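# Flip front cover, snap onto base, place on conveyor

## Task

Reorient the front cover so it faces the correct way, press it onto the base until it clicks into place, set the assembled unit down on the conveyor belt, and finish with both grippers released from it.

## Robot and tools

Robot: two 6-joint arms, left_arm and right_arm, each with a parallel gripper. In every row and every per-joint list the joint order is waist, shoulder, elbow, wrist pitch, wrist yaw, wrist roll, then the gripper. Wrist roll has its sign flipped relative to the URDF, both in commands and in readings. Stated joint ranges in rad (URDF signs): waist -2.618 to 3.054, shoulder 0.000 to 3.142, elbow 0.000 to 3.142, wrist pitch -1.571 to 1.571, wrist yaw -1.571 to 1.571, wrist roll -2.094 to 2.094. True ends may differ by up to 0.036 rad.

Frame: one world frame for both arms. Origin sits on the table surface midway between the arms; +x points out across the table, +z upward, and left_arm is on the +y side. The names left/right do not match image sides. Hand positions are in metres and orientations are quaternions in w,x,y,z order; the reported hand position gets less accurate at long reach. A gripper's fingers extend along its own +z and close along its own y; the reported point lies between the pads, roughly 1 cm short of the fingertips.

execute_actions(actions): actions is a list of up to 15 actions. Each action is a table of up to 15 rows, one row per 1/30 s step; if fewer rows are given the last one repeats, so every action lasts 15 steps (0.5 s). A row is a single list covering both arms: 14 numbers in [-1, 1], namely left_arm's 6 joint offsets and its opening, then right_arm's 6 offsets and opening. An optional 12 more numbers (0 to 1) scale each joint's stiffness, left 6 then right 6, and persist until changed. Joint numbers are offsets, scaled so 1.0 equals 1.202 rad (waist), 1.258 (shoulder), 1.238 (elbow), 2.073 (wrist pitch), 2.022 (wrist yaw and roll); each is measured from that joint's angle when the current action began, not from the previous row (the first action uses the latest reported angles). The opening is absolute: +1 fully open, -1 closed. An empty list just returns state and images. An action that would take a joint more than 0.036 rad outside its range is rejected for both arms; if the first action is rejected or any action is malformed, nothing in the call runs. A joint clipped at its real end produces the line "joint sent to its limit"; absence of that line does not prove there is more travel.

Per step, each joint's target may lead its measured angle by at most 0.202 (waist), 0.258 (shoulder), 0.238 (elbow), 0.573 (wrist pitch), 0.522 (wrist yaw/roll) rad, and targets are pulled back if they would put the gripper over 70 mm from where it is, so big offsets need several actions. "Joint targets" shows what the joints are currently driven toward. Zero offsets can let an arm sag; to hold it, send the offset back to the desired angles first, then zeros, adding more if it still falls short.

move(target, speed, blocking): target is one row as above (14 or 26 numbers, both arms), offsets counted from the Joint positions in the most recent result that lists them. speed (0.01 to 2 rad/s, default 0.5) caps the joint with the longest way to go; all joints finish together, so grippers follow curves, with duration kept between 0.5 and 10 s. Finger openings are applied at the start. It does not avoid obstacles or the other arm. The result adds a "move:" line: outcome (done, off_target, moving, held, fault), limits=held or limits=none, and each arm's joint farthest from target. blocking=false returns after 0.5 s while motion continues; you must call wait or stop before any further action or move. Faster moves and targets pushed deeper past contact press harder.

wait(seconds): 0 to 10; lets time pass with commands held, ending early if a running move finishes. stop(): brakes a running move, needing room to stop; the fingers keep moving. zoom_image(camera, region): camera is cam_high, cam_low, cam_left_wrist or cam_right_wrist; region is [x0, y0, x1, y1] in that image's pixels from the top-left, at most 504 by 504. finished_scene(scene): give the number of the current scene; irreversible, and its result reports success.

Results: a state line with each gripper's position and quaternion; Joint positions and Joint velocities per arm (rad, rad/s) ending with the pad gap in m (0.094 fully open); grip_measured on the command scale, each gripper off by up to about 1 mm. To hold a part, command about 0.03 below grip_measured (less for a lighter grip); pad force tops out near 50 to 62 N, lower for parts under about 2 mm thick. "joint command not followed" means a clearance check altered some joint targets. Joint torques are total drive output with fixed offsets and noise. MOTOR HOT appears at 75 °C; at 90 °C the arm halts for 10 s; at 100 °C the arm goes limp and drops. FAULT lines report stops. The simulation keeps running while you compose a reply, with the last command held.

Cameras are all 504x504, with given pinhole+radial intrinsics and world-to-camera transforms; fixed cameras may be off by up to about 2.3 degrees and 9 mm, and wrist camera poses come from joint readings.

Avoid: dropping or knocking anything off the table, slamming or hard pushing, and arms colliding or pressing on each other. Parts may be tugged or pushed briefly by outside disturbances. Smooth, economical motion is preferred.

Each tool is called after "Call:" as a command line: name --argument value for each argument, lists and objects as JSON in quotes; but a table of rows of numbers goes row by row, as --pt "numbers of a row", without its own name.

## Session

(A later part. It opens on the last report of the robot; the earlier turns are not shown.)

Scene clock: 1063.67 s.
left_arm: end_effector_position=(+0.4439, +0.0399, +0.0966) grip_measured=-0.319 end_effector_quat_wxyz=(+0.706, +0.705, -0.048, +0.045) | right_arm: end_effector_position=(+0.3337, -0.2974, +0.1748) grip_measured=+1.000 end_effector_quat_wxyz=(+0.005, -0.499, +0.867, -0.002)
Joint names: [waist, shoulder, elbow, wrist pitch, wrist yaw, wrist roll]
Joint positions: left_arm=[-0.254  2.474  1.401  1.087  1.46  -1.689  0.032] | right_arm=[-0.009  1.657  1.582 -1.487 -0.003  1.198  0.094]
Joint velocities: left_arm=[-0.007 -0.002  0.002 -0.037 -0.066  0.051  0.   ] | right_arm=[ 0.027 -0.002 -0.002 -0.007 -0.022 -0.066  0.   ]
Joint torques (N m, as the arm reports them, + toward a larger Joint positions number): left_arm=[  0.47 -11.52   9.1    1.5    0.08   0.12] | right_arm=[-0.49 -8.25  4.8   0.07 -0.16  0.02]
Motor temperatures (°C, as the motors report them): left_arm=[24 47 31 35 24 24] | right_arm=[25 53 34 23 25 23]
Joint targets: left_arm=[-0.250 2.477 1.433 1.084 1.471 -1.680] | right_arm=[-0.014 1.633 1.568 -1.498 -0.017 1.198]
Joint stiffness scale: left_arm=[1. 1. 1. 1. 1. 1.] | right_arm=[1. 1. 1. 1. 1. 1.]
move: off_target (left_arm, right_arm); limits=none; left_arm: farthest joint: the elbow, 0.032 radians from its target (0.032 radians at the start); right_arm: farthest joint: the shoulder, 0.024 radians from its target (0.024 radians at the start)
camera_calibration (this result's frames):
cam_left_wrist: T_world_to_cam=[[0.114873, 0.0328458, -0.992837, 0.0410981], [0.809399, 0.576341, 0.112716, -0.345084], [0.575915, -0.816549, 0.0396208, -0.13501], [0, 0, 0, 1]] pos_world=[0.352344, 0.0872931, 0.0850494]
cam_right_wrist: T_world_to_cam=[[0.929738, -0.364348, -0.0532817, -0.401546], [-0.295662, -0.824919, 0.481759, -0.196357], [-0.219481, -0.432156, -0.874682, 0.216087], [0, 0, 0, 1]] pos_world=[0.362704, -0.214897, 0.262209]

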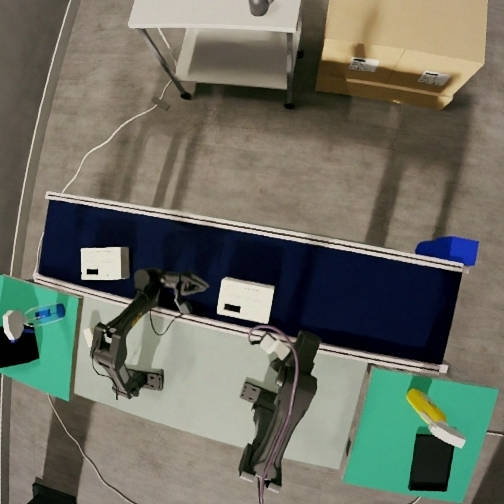

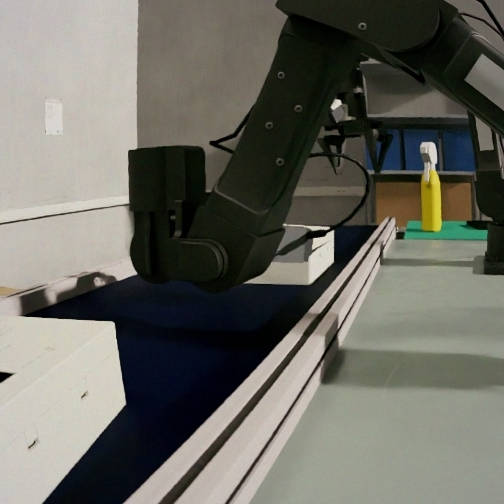

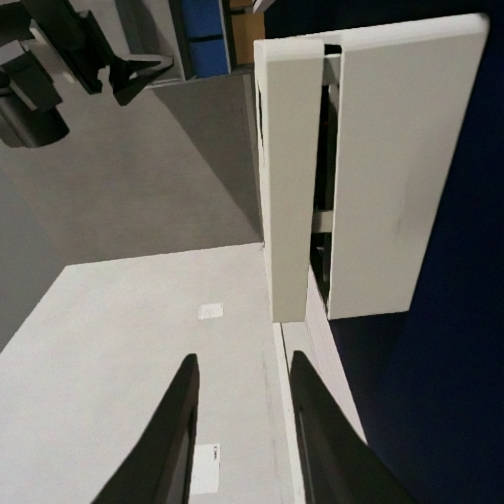

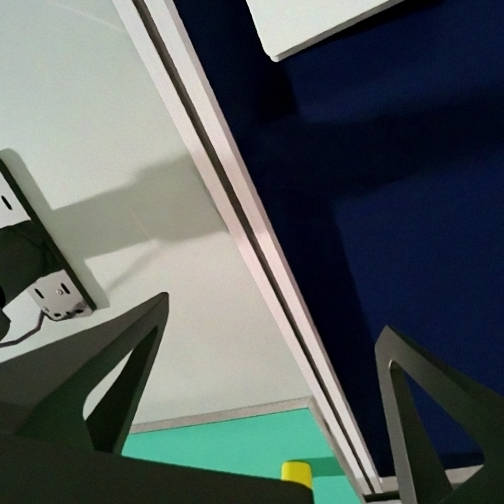

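Call:
move --target '[0.0033, 0.0437, 0.0355, 0.0121, 0.0054, 0.0361, -0.32, -0.0042, -0.0191, -0.0113, -0.0053, -0.0069, 0.0, 1.0]' --speed 0.1

Scene clock: 1184.90 s.
left_arm: end_effector_position=(+0.4423, +0.0401, +0.0768) grip_measured=-0.319 end_effector_quat_wxyz=(+0.707, +0.707, -0.022, +0.018) | right_arm: end_effector_position=(+0.3337, -0.2974, +0.1748) grip_measured=+1.000 end_effector_quat_wxyz=(+0.005, -0.499, +0.867, -0.002)
Joint names: [waist, shoulder, elbow, wrist pitch, wrist yaw, wrist roll]
Joint positions: left_arm=[-0.254  2.522  1.401  1.116  1.46  -1.634  0.032] | right_arm=[-0.009  1.657  1.582 -1.487 -0.003  1.198  0.094]
Joint velocities: left_arm=[ 0.017 -0.002  0.037 -0.066 -0.007  0.007 -0.   ] | right_arm=[-0.017 -0.007 -0.002  0.066 -0.051 -0.022  0.   ]
Joint torques (N m, as the arm reports them, + toward a larger Joint positions number): left_arm=[  0.28 -11.51   9.88   1.49   0.09   0.16] | right_arm=[-0.48 -8.24  4.8   0.08 -0.16  0.01]
Motor temperatures (°C, as the motors report them): left_arm=[24 47 31 33 24 24] | right_arm=[25 51 33 23 25 23]
Joint targets: left_arm=[-0.250 2.529 1.445 1.112 1.471 -1.616] | right_arm=[-0.014 1.633 1.568 -1.498 -0.017 1.198]
Joint stiffness scale: left_arm=[1. 1. 1. 1. 1. 1.] | right_arm=[1. 1. 1. 1. 1. 1.]
move: off_target (left_arm, right_arm); limits=none; left_arm: farthest joint: the elbow, 0.044 radians from its target (0.044 radians at the start); right_arm: farthest joint: the shoulder, 0.024 radians from its target (0.024 radians at the start)
camera_calibration (this result's frames):
cam_left_wrist: T_world_to_cam=[[0.0405217, 0.0353448, -0.998553, 0.0547993], [0.815619, 0.576112, 0.0534902, -0.3399], [0.577169, -0.816606, -0.00548289, -0.130283], [0, 0, 0, 1]] pos_world=[0.350204, 0.0874939, 0.0721871]
cam_right_wrist: T_world_to_cam=[[0.929738, -0.364348, -0.0532817, -0.401546], [-0.295662, -0.824919, 0.481759, -0.196357], [-0.219481, -0.432156, -0.874682, 0.216087], [0, 0, 0, 1]] pos_world=[0.362704, -0.214897, 0.262209]

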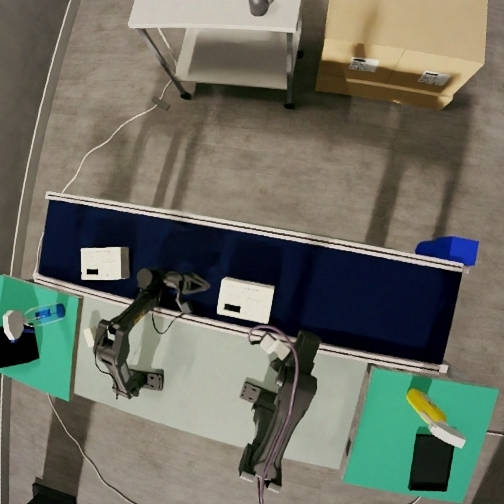

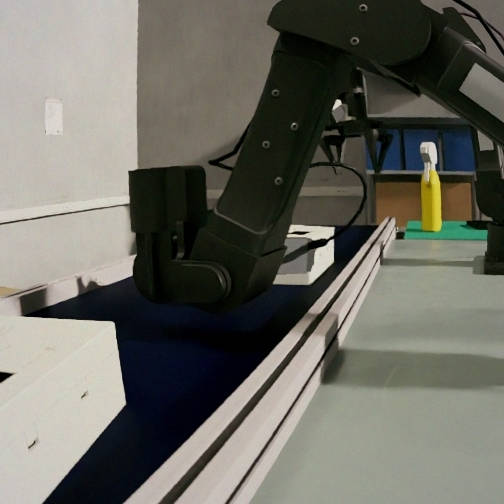

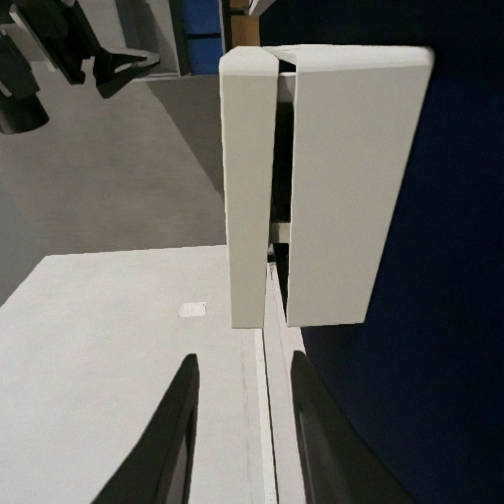

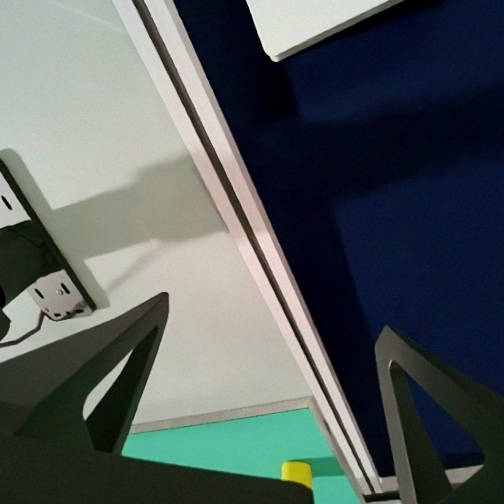

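Call:
zoom_image --camera "cam_left_wrist" --region '[150, 20, 474, 400]'

Region (150, 20, 474, 400) of cam_left_wrist's 504x504 image, scaled by 1.326, with more detail than that image has; it fills the left 430 columns of this view, and the rest is white.

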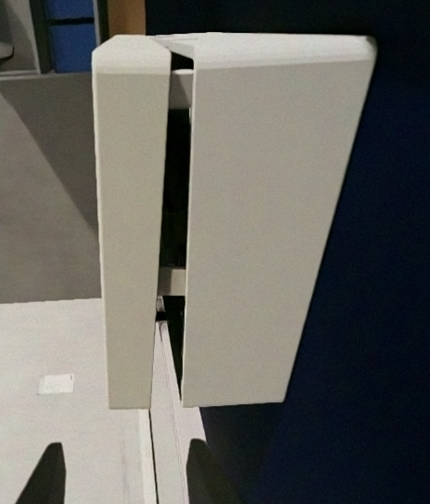

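Call:
execute_actions --actions '[[[0.0033, 0.0056, 0.0412, -0.0019, 0.0054, 0.0, -0.32, -0.0042, -0.0191, -0.0113, -0.0053, -0.0069, 0.0, 1.0]]]'

Scene clock: 1226.73 s.
left_arm: end_effector_position=(+0.4459, +0.0397, +0.0813) grip_measured=-0.319 end_effector_quat_wxyz=(+0.707, +0.706, -0.032, +0.027) | right_arm: end_effector_position=(+0.3337, -0.2974, +0.1748) grip_measured=+1.000 end_effector_quat_wxyz=(+0.005, -0.499, +0.867, -0.002)
Joint names: [waist, shoulder, elbow, wrist pitch, wrist yaw, wrist roll]
Joint positions: left_arm=[-0.254  2.524  1.421  1.118  1.462 -1.639  0.032] | right_arm=[-0.009  1.657  1.582 -1.487 -0.003  1.198  0.094]
Joint velocities: left_arm=[-0.002 -0.012 -0.012 -0.037  0.022 -0.037 -0.001] | right_arm=[ 0.007 -0.002  0.002 -0.037 -0.022 -0.007  0.   ]
Joint torques (N m, as the arm reports them, + toward a larger Joint positions number): left_arm=[  0.39 -11.52   9.01   1.49   0.06   0.06] | right_arm=[-0.48 -8.25  4.81  0.07 -0.16  0.02]
Motor temperatures (°C, as the motors report them): left_arm=[24 48 31 32 24 24] | right_arm=[25 50 33 23 25 23]
Joint targets: left_arm=[-0.250 2.529 1.452 1.112 1.471 -1.634] | right_arm=[-0.014 1.633 1.568 -1.498 -0.017 1.198]
Joint stiffness scale: left_arm=[1. 1. 1. 1. 1. 1.] | right_arm=[1. 1. 1. 1. 1. 1.]
camera_calibration (this result's frames):
cam_left_wrist: T_world_to_cam=[[0.0663251, 0.0328738, -0.997256, 0.0476231], [0.814862, 0.575022, 0.0731496, -0.344034], [0.575849, -0.817478, 0.0113508, -0.133445], [0, 0, 0, 1]] pos_world=[0.354025, 0.0871732, 0.074173]
cam_right_wrist: T_world_to_cam=[[0.929738, -0.364348, -0.0532817, -0.401546], [-0.295662, -0.824919, 0.481759, -0.196357], [-0.219481, -0.432156, -0.874682, 0.216087], [0, 0, 0, 1]] pos_world=[0.362704, -0.214897, 0.262209]

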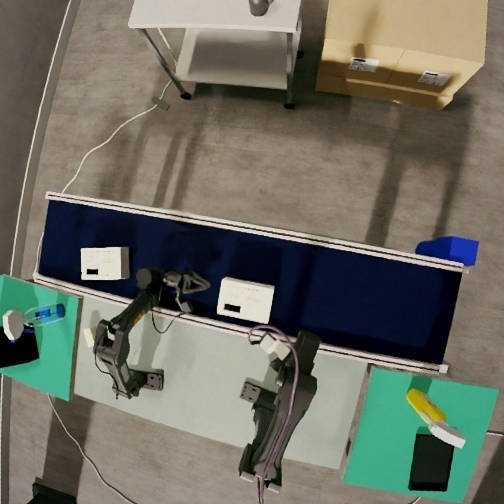

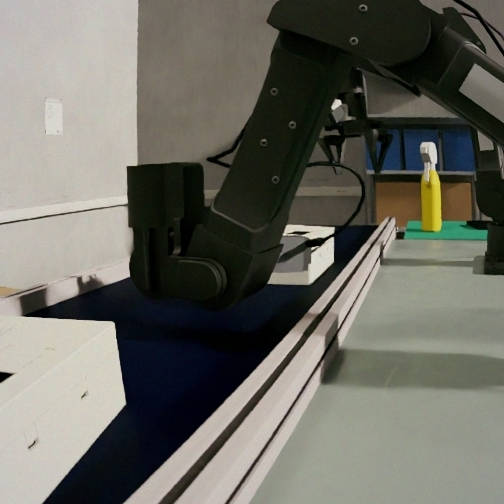

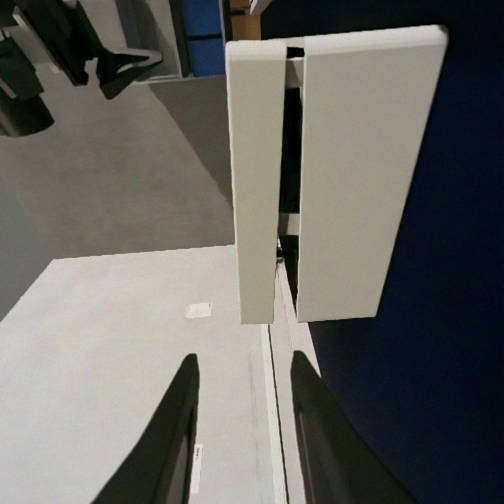

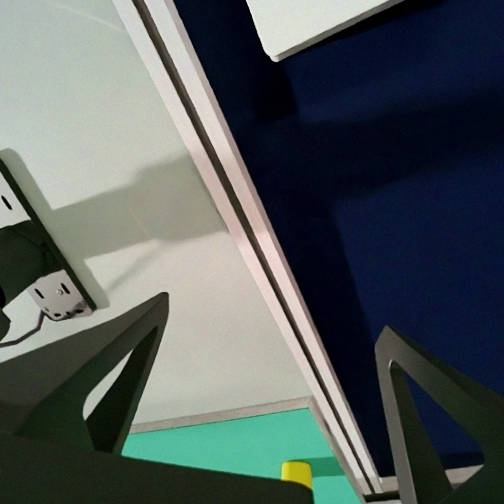

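Call:
zoom_image --camera "cam_left_wrist" --region '[150, 20, 474, 400]'

Region (150, 20, 474, 400) of cam_left_wrist's 504x504 image, scaled by 1.326, with more detail than that image has; it fills the left 430 columns of this view, and the rest is white.

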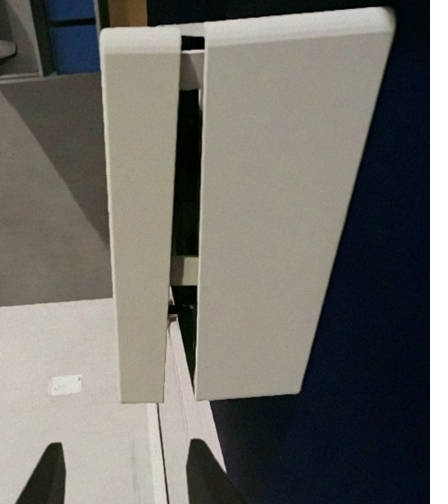

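Call:
execute_actions --actions '[[[0.0033, 0.0127, 0.025, -0.0029, 0.0045, 0.0025, -0.447, -0.0042, -0.0191, -0.0113, -0.0053, -0.0069, 0.0, 1.0]]]'

Scene clock: 1260.83 s.
left_arm: end_effector_position=(+0.4459, +0.0397, +0.0813) grip_measured=-0.445 end_effector_quat_wxyz=(+0.707, +0.706, -0.032, +0.027) | right_arm: end_effector_position=(+0.3337, -0.2974, +0.1748) grip_measured=+1.000 end_effector_quat_wxyz=(+0.005, -0.499, +0.867, -0.002)
Joint names: [waist, shoulder, elbow, wrist pitch, wrist yaw, wrist roll]
Joint positions: left_arm=[-0.254  2.524  1.421  1.118  1.462 -1.639  0.026] | right_arm=[-0.009  1.657  1.582 -1.487 -0.003  1.198  0.094]
Joint velocities: left_arm=[ 0.007  0.017  0.002 -0.007  0.037 -0.081 -0.001] | right_arm=[-0.012  0.002  0.012  0.007 -0.095  0.081  0.   ]
Joint torques (N m, as the arm reports them, + toward a larger Joint positions number): left_arm=[  0.37 -10.89   9.09   1.51   0.06   0.08] | right_arm=[-0.49 -8.24  4.81  0.07 -0.16  0.02]
Motor temperatures (°C, as the motors report them): left_arm=[24 48 31 32 24 24] | right_arm=[25 50 33 23 25 23]
Joint targets: left_arm=[-0.250 2.540 1.452 1.112 1.471 -1.633] | right_arm=[-0.014 1.633 1.568 -1.498 -0.017 1.198]
Joint stiffness scale: left_arm=[1. 1. 1. 1. 1. 1.] | right_arm=[1. 1. 1. 1. 1. 1.]
camera_calibration (this result's frames):
cam_left_wrist: T_world_to_cam=[[0.0663251, 0.0328738, -0.997256, 0.0476231], [0.814862, 0.575022, 0.0731496, -0.344034], [0.575849, -0.817478, 0.0113508, -0.133445], [0, 0, 0, 1]] pos_world=[0.354025, 0.0871732, 0.074173]
cam_right_wrist: T_world_to_cam=[[0.929738, -0.364348, -0.0532817, -0.401546], [-0.295662, -0.824919, 0.481759, -0.196357], [-0.219481, -0.432156, -0.874682, 0.216087], [0, 0, 0, 1]] pos_world=[0.362704, -0.214897, 0.262209]

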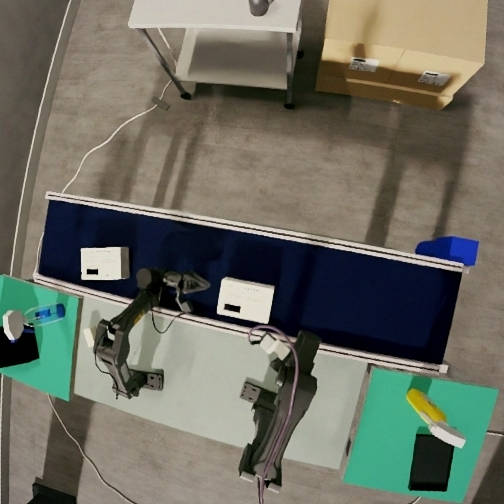

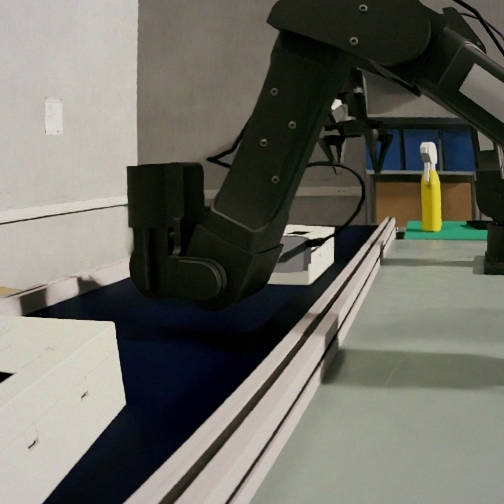

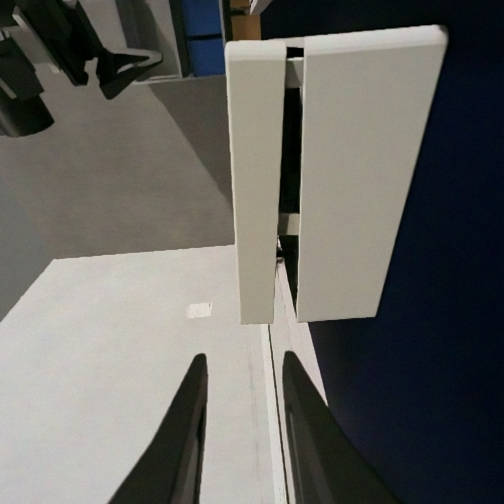

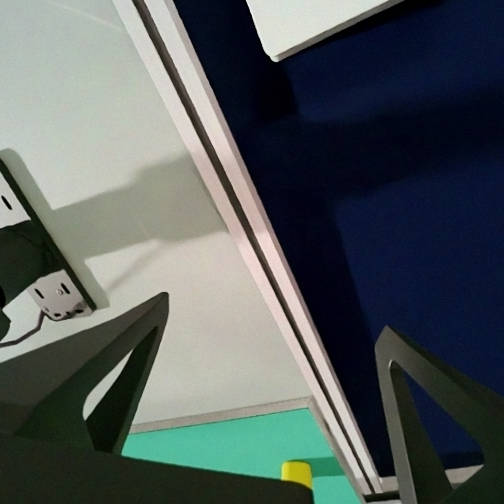

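Call:
move --target '[-0.0657, 0.0183, 0.046, -0.014, -0.0435, 0.003, -0.447, -0.0042, -0.0191, -0.0113, -0.0053, -0.0069, 0.0, 1.0]' --speed 0.08

Scene clock: 1279.63 s.
left_arm: end_effector_position=(+0.4454, +0.0051, +0.0804) grip_measured=-0.445 end_effector_quat_wxyz=(+0.708, +0.705, -0.033, +0.031) | right_arm: end_effector_position=(+0.3337, -0.2974, +0.1748) grip_measured=+1.000 end_effector_quat_wxyz=(+0.005, -0.499, +0.867, -0.002)
Joint names: [waist, shoulder, elbow, wrist pitch, wrist yaw, wrist roll]
Joint positions: left_arm=[-0.327  2.539  1.446  1.112  1.386 -1.643  0.026] | right_arm=[-0.009  1.657  1.582 -1.487 -0.003  1.198  0.094]
Joint velocities: left_arm=[-0.002 -0.012  0.002 -0.037  0.051 -0.051 -0.001] | right_arm=[ 0.027  0.007 -0.012  0.037  0.007  0.022  0.   ]
Joint torques (N m, as the arm reports them, + toward a larger Joint positions number): left_arm=[ -0.39 -11.44   9.26   1.41  -0.16   0.13] | right_arm=[-0.48 -8.24  4.81  0.07 -0.16  0.02]
Motor temperatures (°C, as the motors report them): left_arm=[24 48 31 32 24 24] | right_arm=[25 50 33 23 25 23]
Joint targets: left_arm=[-0.333 2.547 1.479 1.089 1.374 -1.633] | right_arm=[-0.014 1.633 1.568 -1.498 -0.017 1.198]
Joint stiffness scale: left_arm=[1. 1. 1. 1. 1. 1.] | right_arm=[1. 1. 1. 1. 1. 1.]
move: off_target (left_arm, right_arm); limits=none; left_arm: farthest joint: the elbow, 0.032 radians from its target (0.056 radians at the start); right_arm: farthest joint: the shoulder, 0.024 radians from its target (0.024 radians at the start)
camera_calibration (this result's frames):
cam_left_wrist: T_world_to_cam=[[0.0743419, 0.0310908, -0.996748, 0.0443702], [0.812486, 0.577656, 0.0786172, -0.32302], [0.578222, -0.815688, 0.0176832, -0.162977], [0, 0, 0, 1]] pos_world=[0.353388, 0.0522768, 0.0725029]
cam_right_wrist: T_world_to_cam=[[0.929738, -0.364348, -0.0532817, -0.401546], [-0.295662, -0.824919, 0.481759, -0.196357], [-0.219481, -0.432156, -0.874682, 0.216087], [0, 0, 0, 1]] pos_world=[0.362704, -0.214897, 0.262209]

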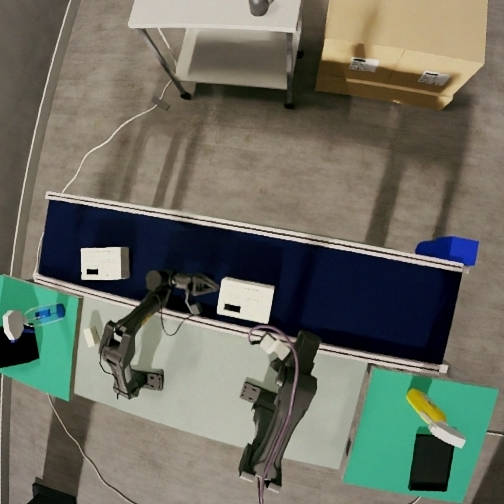

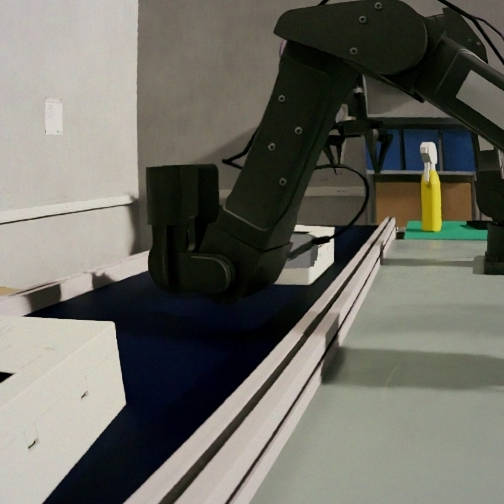

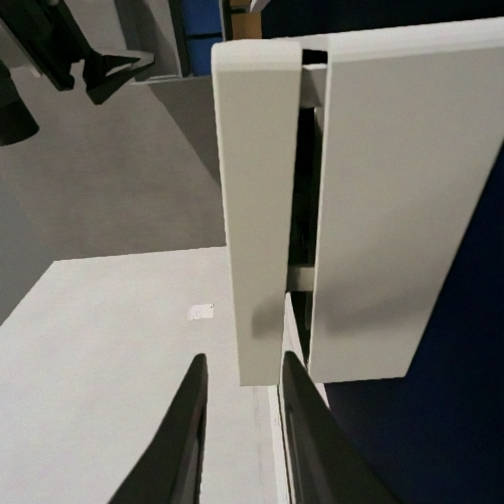

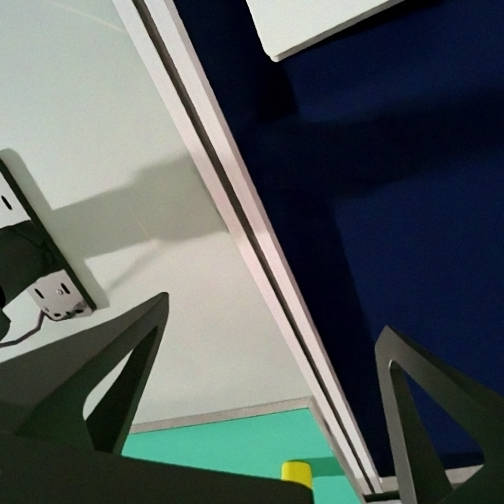

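Call:
zoom_image --camera "cam_left_wrist" --region '[150, 200, 450, 504]'

Region (150, 200, 450, 504) of cam_left_wrist's 504x504 image, scaled by 1.658, with more detail than that image has; it fills the left 497 columns of this view, and the rest is white.

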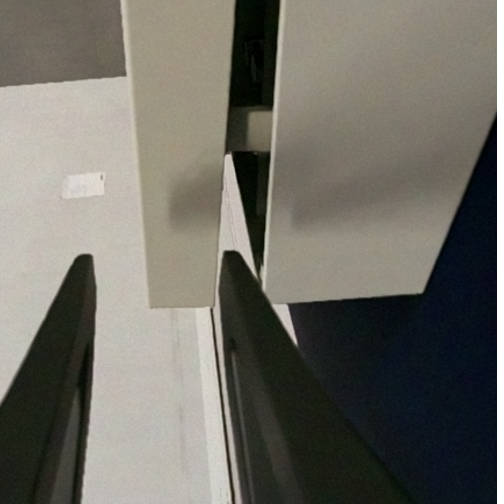

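Call:
execute_actions --actions '[[[-0.005, 0.0127, 0.0267, -0.0207, -0.0059, 0.0049, -0.447, -0.0042, -0.0191, -0.0113, -0.0053, -0.0069, 0.0, 1.0]]]'

Scene clock: 1328.77 s.
left_arm: end_effector_position=(+0.4452, +0.0051, +0.0740) grip_measured=-0.445 end_effector_quat_wxyz=(+0.706, +0.707, -0.023, +0.021) | right_arm: end_effector_position=(+0.3337, -0.2974, +0.1748) grip_measured=+1.000 end_effector_quat_wxyz=(+0.005, -0.499, +0.867, -0.002)
Joint names: [waist, shoulder, elbow, wrist pitch, wrist yaw, wrist roll]
Joint positions: left_arm=[-0.327  2.548  1.446  1.093  1.385 -1.643  0.026] | right_arm=[-0.009  1.657  1.582 -1.487 -0.003  1.198  0.094]
Joint velocities: left_arm=[-0.022  0.027 -0.002  0.007  0.11  -0.007  0.   ] | right_arm=[-0.017 -0.002 -0.007  0.022 -0.051  0.066  0.   ]
Joint torques (N m, as the arm reports them, + toward a larger Joint positions number): left_arm=[ -0.54 -11.69   9.28   1.4   -0.13   0.12] | right_arm=[-0.47 -8.24  4.8   0.07 -0.16  0.02]
Motor temperatures (°C, as the motors report them): left_arm=[24 49 31 31 24 24] | right_arm=[25 49 32 23 25 23]
Joint targets: left_arm=[-0.333 2.555 1.479 1.069 1.374 -1.633] | right_arm=[-0.014 1.633 1.568 -1.498 -0.017 1.198]
Joint stiffness scale: left_arm=[1. 1. 1. 1. 1. 1.] | right_arm=[1. 1. 1. 1. 1. 1.]
camera_calibration (this result's frames):
cam_left_wrist: T_world_to_cam=[[0.046265, 0.0364946, -0.998262, 0.0505243], [0.813756, 0.578219, 0.0588526, -0.321526], [0.579362, -0.815065, -0.00294637, -0.161696], [0, 0, 0, 1]] pos_world=[0.352987, 0.0522756, 0.0688827]
cam_right_wrist: T_world_to_cam=[[0.929738, -0.364348, -0.0532817, -0.401546], [-0.295662, -0.824919, 0.481759, -0.196357], [-0.219481, -0.432156, -0.874682, 0.216087], [0, 0, 0, 1]] pos_world=[0.362704, -0.214897, 0.262209]

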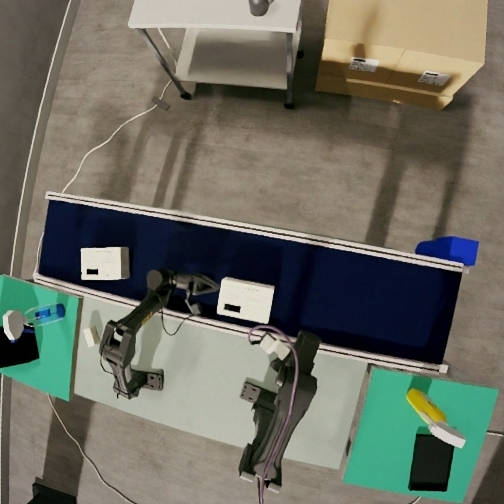

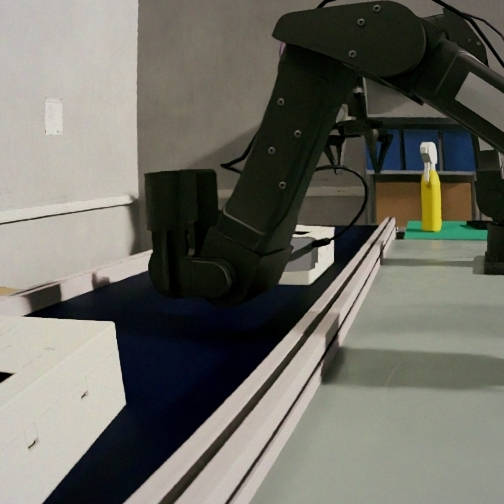

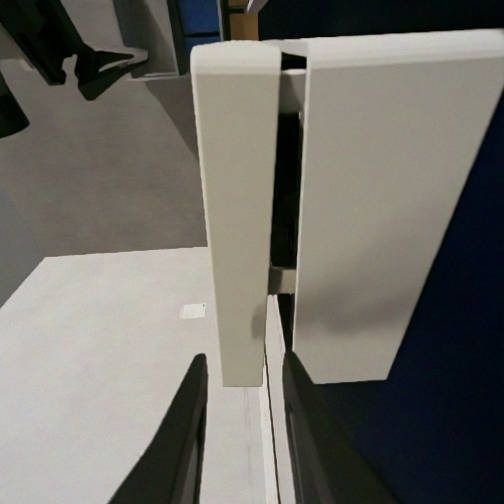

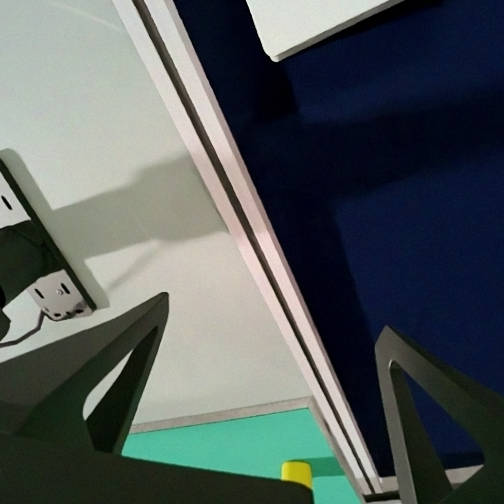

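Call:
execute_actions --actions '[[[-0.005, 0.0056, 0.0267, 0.0193, -0.0054, 0.0237, -0.447, -0.0042, -0.0191, -0.0113, -0.0053, -0.0069, 0.0, 1.0]]]'

Scene clock: 1350.60 s.
left_arm: end_effector_position=(+0.4452, +0.0051, +0.0783) grip_measured=-0.445 end_effector_quat_wxyz=(+0.709, +0.704, -0.027, +0.025) | right_arm: end_effector_position=(+0.3337, -0.2974, +0.1748) grip_measured=+1.000 end_effector_quat_wxyz=(+0.005, -0.499, +0.867, -0.002)
Joint names: [waist, shoulder, elbow, wrist pitch, wrist yaw, wrist roll]
Joint positions: left_arm=[-0.327  2.548  1.446  1.134  1.385 -1.613  0.026] | right_arm=[-0.009  1.657  1.582 -1.487 -0.003  1.198  0.094]
Joint velocities: left_arm=[ 0.007 -0.007  0.012  0.022 -0.095 -0.022 -0.001] | right_arm=[ 0.017 -0.002 -0.007 -0.066  0.037 -0.007  0.   ]
Joint torques (N m, as the arm reports them, + toward a larger Joint positions number): left_arm=[ -0.49 -11.62   9.21   1.55  -0.13   0.23] | right_arm=[-0.48 -8.24  4.81  0.07 -0.16  0.02]
Motor temperatures (°C, as the motors report them): left_arm=[24 49 31 31 24 24] | right_arm=[25 49 32 23 25 23]
Joint targets: left_arm=[-0.333 2.555 1.479 1.133 1.374 -1.595] | right_arm=[-0.014 1.633 1.568 -1.498 -0.017 1.198]
Joint stiffness scale: left_arm=[1. 1. 1. 1. 1. 1.] | right_arm=[1. 1. 1. 1. 1. 1.]
camera_calibration (this result's frames):
cam_left_wrist: T_world_to_cam=[[0.0573376, 0.0287924, -0.99794, 0.0499002], [0.813116, 0.578638, 0.0634131, -0.321824], [0.579272, -0.815076, 0.00976618, -0.162608], [0, 0, 0, 1]] pos_world=[0.353013, 0.0522449, 0.0717933]
cam_right_wrist: T_world_to_cam=[[0.929738, -0.364348, -0.0532817, -0.401546], [-0.295662, -0.824919, 0.481759, -0.196357], [-0.219481, -0.432156, -0.874682, 0.216087], [0, 0, 0, 1]] pos_world=[0.362704, -0.214897, 0.262209]

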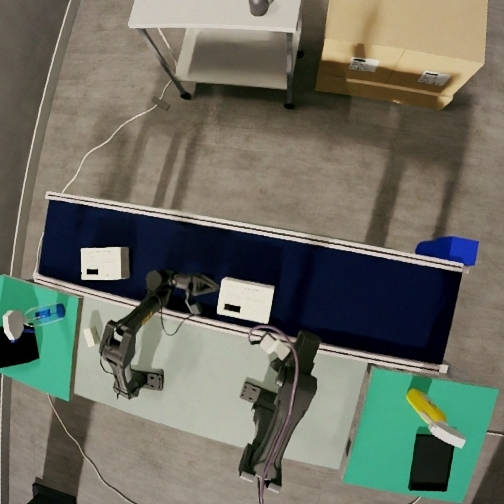

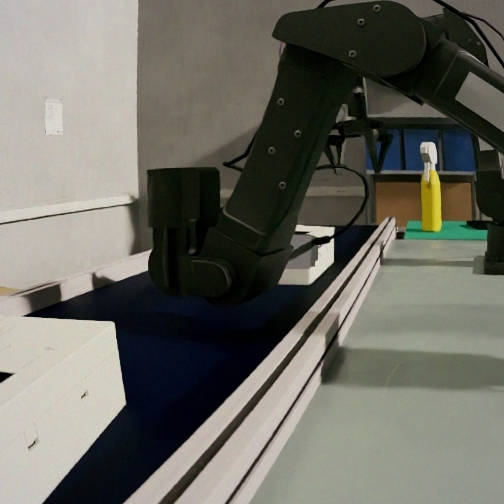

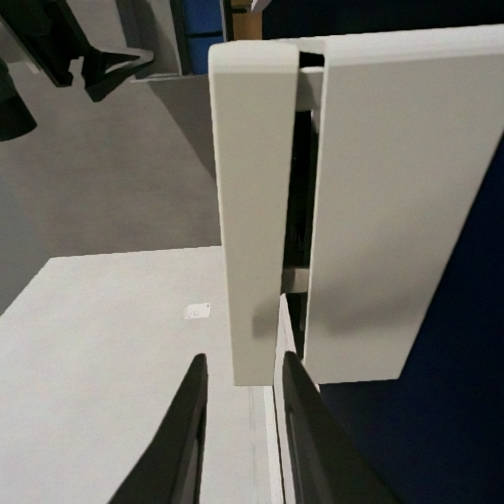

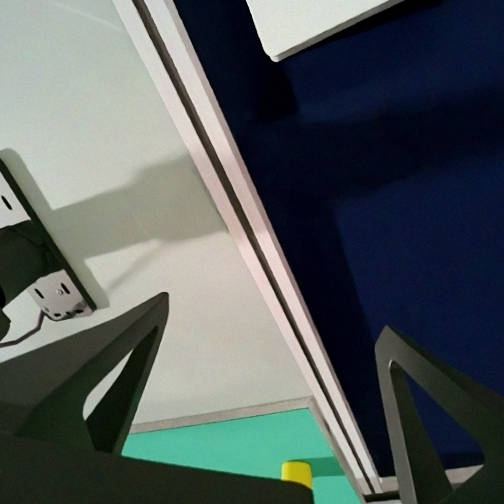

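Call:
zoom_image --camera "cam_left_wrist" --region '[150, 200, 450, 504]'

Region (150, 200, 450, 504) of cam_left_wrist's 504x504 image, scaled by 1.658, with more detail than that image has; it fills the left 497 columns of this view, and the rest is white.

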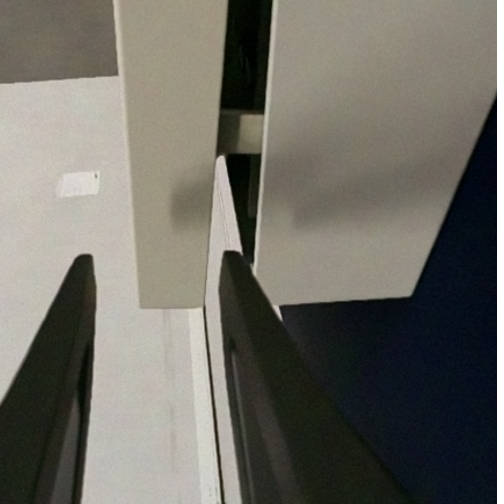

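Call:
execute_actions --actions '[[[-0.0077,0.0056,0.0267,-0.0005,-0.007,0.0089,-0.447,-0.0042,-0.0191,-0.0113,-0.0053,-0.0069,0.0,1.0],[-0.0104,0.0056,0.0267,-0.0005,-0.0086,0.0089,-0.447,-0.0042,-0.0191,-0.0113,-0.0053,-0.0069,0.0,1.0],[-0.0131,0.0056,0.0267,-0.0005,-0.0102,0.0089,-0.447,-0.0042,-0.0191,-0.0113,-0.0053,-0.0069,0.0,1.0],[-0.0158,0.0056,0.0267,-0.0005,-0.0118,0.0089,-0.447,-0.0042,-0.0191,-0.0113,-0.0053,-0.0069,0.0,1.0],[-0.0185,0.0056,0.0267,-0.0005,-0.0135,0.0089,-0.447,-0.0042,-0.0191,-0.0113,-0.0053,-0.0069,0.0,1.0],[-0.0212,0.0056,0.0267,-0.0005,-0.0151,0.0089,-0.447,-0.0042,-0.0191,-0.0113,-0.0053,-0.0069,0.0,1.0],[-0.0239,0.0056,0.0267,-0.0005,-0.0167,0.0089,-0.447,-0.0042,-0.0191,-0.0113,-0.0053,-0.0069,0.0,1.0],[-0.0266,0.0056,0.0267,-0.0005,-0.0183,0.0089,-0.447,-0.0042,-0.0191,-0.0113,-0.0053,-0.0069,0.0,1.0]]]'

Scene clock: 1421.43 s.
left_arm: end_effector_position=(+0.4413, -0.0081, +0.0785) grip_measured=-0.445 end_effector_quat_wxyz=(+0.709, +0.704, -0.029, +0.023) | right_arm: end_effector_position=(+0.3337, -0.2974, +0.1748) grip_measured=+1.000 end_effector_quat_wxyz=(+0.005, -0.499, +0.867, -0.002)
Joint names: [waist, shoulder, elbow, wrist pitch, wrist yaw, wrist roll]
Joint positions: left_arm=[-0.355  2.548  1.446  1.136  1.363 -1.612  0.026] | right_arm=[-0.009  1.657  1.582 -1.487 -0.003  1.198  0.094]
Joint velocities: left_arm=[ 0.002  0.002 -0.017 -0.037  0.037  0.007  0.001] | right_arm=[-0.012  0.002  0.002  0.022  0.022  0.022  0.   ]
Joint torques (N m, as the arm reports them, + toward a larger Joint positions number): left_arm=[ -0.3  -11.66   9.27   1.62  -0.18   0.2 ] | right_arm=[-0.49 -8.24  4.8   0.07 -0.16  0.02]
Motor temperatures (°C, as the motors report them): left_arm=[24 50 31 32 24 24] | right_arm=[25 48 32 23 25 23]
Joint targets: left_arm=[-0.359 2.555 1.479 1.133 1.348 -1.595] | right_arm=[-0.014 1.633 1.568 -1.498 -0.017 1.198]
Joint stiffness scale: left_arm=[1. 1. 1. 1. 1. 1.] | right_arm=[1. 1. 1. 1. 1. 1.]
camera_calibration (this result's frames):
cam_left_wrist: T_world_to_cam=[[0.0577222, 0.0273991, -0.997957, 0.0506123], [0.81685, 0.573401, 0.0629897, -0.312686], [0.573955, -0.818816, 0.0107171, -0.168946], [0, 0, 0, 1]] pos_world=[0.349463, 0.0395722, 0.0720155]
cam_right_wrist: T_world_to_cam=[[0.929738, -0.364348, -0.0532817, -0.401546], [-0.295662, -0.824919, 0.481759, -0.196357], [-0.219481, -0.432156, -0.874682, 0.216087], [0, 0, 0, 1]] pos_world=[0.362704, -0.214897, 0.262209]

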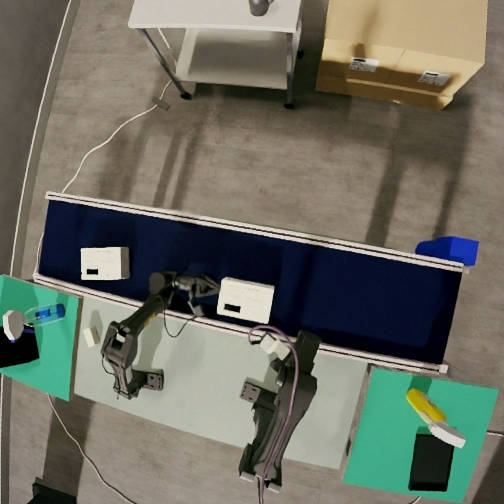

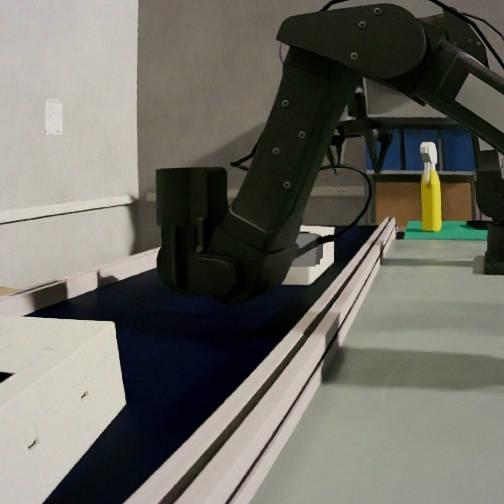

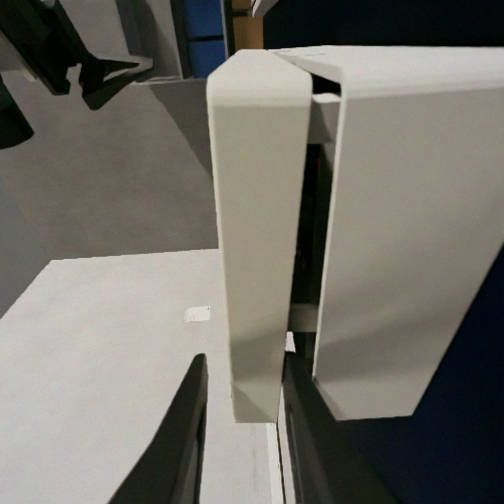

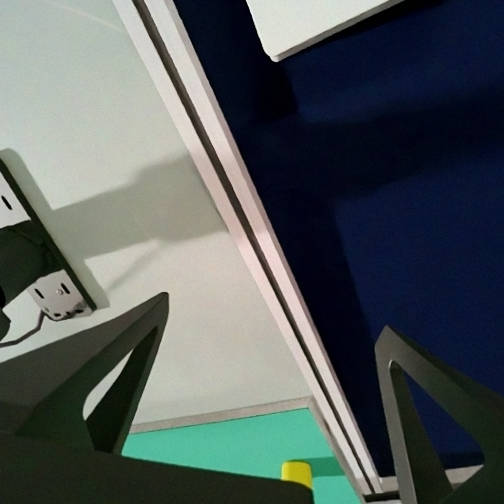

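Call:
zoom_image --camera "cam_left_wrist" --region '[170, 260, 414, 504]'

Region (170, 260, 414, 504) of cam_left_wrist's 504x504 image, scaled by 2.066, with more detail than that image has.

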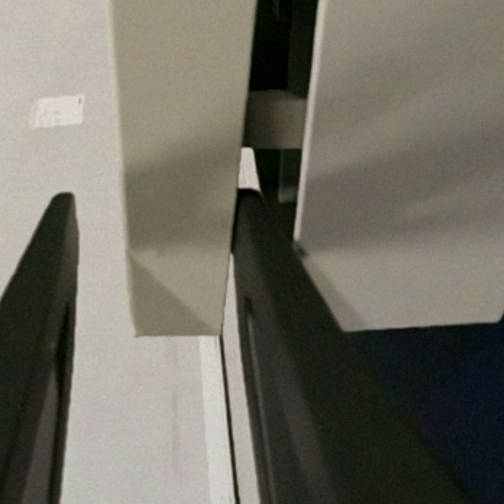

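Call:
execute_actions --actions '[[[-0.0052,0.0056,0.0267,-0.0014,-0.0086,0.0084,-0.447,-0.0042,-0.0191,-0.0113,-0.0053,-0.0069,0.0,1.0],[-0.0071,0.0056,0.0267,-0.0014,-0.0098,0.0084,-0.447,-0.0042,-0.0191,-0.0113,-0.0053,-0.0069,0.0,1.0],[-0.009,0.0056,0.0267,-0.0014,-0.011,0.0084,-0.447,-0.0042,-0.0191,-0.0113,-0.0053,-0.0069,0.0,1.0],[-0.011,0.0056,0.0267,-0.0014,-0.0122,0.0084,-0.447,-0.0042,-0.0191,-0.0113,-0.0053,-0.0069,0.0,1.0],[-0.0129,0.0056,0.0267,-0.0014,-0.0135,0.0084,-0.447,-0.0042,-0.0191,-0.0113,-0.0053,-0.0069,0.0,1.0],[-0.0148,0.0056,0.0267,-0.0014,-0.0147,0.0084,-0.447,-0.0042,-0.0191,-0.0113,-0.0053,-0.0069,0.0,1.0],[-0.0168,0.0056,0.0267,-0.0014,-0.0159,0.0084,-0.447,-0.0042,-0.0191,-0.0113,-0.0053,-0.0069,0.0,1.0],[-0.0187,0.0056,0.0267,-0.0014,-0.0171,0.0084,-0.447,-0.0042,-0.0191,-0.0113,-0.0053,-0.0069,0.0,1.0]]]'

Scene clock: 1441.27 s.
left_arm: end_effector_position=(+0.4402, -0.0159, +0.0787) grip_measured=-0.445 end_effector_quat_wxyz=(+0.709, +0.704, -0.028, +0.025) | right_arm: end_effector_position=(+0.3337, -0.2974, +0.1748) grip_measured=+1.000 end_effector_quat_wxyz=(+0.005, -0.499, +0.867, -0.002)
Joint names: [waist, shoulder, elbow, wrist pitch, wrist yaw, wrist roll]
Joint positions: left_arm=[-0.372  2.548  1.446  1.136  1.342 -1.612  0.026] | right_arm=[-0.009  1.657  1.582 -1.487 -0.003  1.198  0.094]
Joint velocities: left_arm=[-0.002  0.007  0.007 -0.007 -0.007  0.022 -0.001] | right_arm=[ 0.002  0.007 -0.007  0.022 -0.007  0.022  0.   ]
Joint torques (N m, as the arm reports them, + toward a larger Joint positions number): left_arm=[ -0.42 -11.69   9.21   1.6   -0.18   0.21] | right_arm=[-0.47 -8.24  4.8   0.07 -0.16  0.02]
Motor temperatures (°C, as the motors report them): left_arm=[24 50 31 32 24 24] | right_arm=[25 48 32 23 25 23]
Joint targets: left_arm=[-0.378 2.555 1.479 1.133 1.328 -1.595] | right_arm=[-0.014 1.633 1.568 -1.498 -0.017 1.198]
Joint stiffness scale: left_arm=[1. 1. 1. 1. 1. 1.] | right_arm=[1. 1. 1. 1. 1. 1.]
camera_calibration (this result's frames):
cam_left_wrist: T_world_to_cam=[[0.0574627, 0.0269365, -0.997984, 0.0511178], [0.814673, 0.576546, 0.0624694, -0.306317], [0.577067, -0.81662, 0.0111855, -0.176047], [0, 0, 0, 1]] pos_world=[0.348202, 0.0314653, 0.0721193]
cam_right_wrist: T_world_to_cam=[[0.929738, -0.364348, -0.0532817, -0.401546], [-0.295662, -0.824919, 0.481759, -0.196357], [-0.219481, -0.432156, -0.874682, 0.216087], [0, 0, 0, 1]] pos_world=[0.362704, -0.214897, 0.262209]

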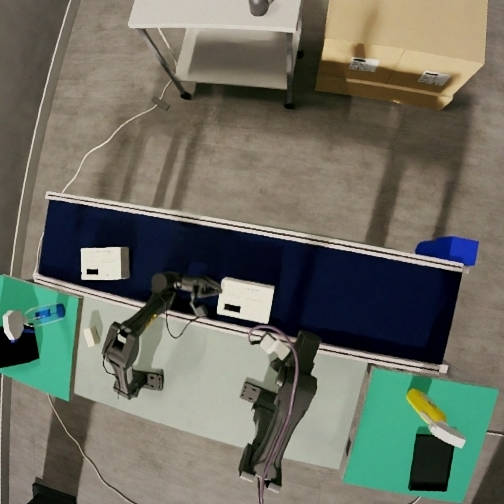

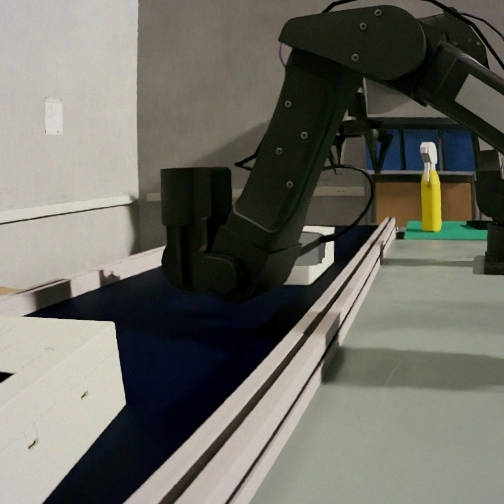

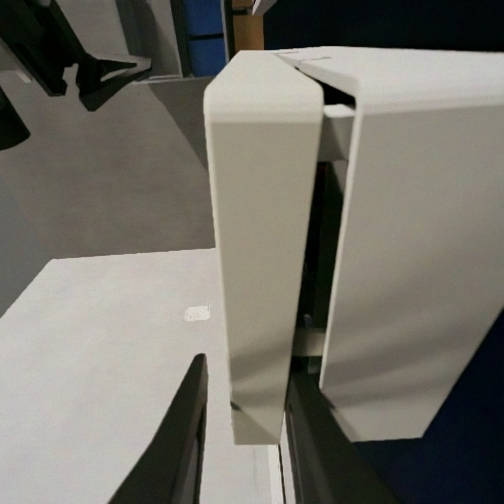

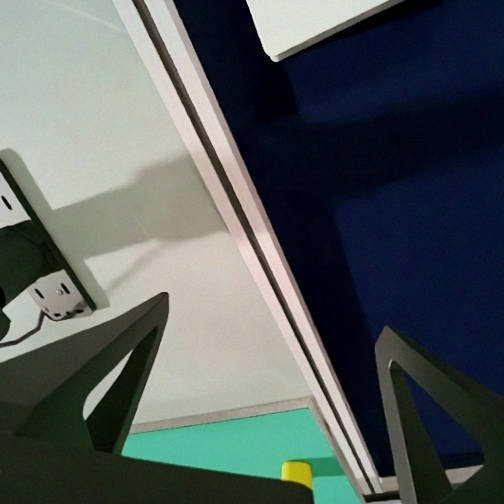

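Call:
zoom_image --camera "cam_left_wrist" --region '[170, 260, 414, 504]'

Region (170, 260, 414, 504) of cam_left_wrist's 504x504 image, scaled by 2.066, with more detail than that image has.

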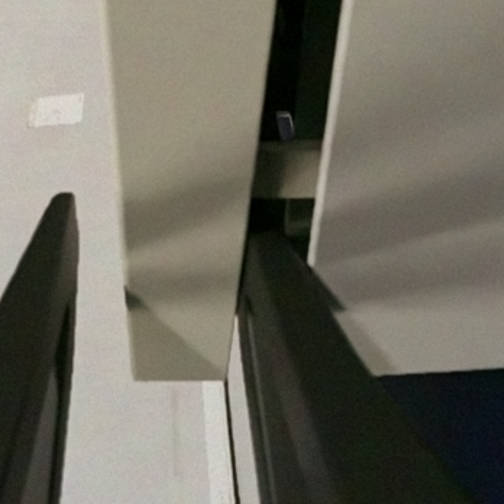

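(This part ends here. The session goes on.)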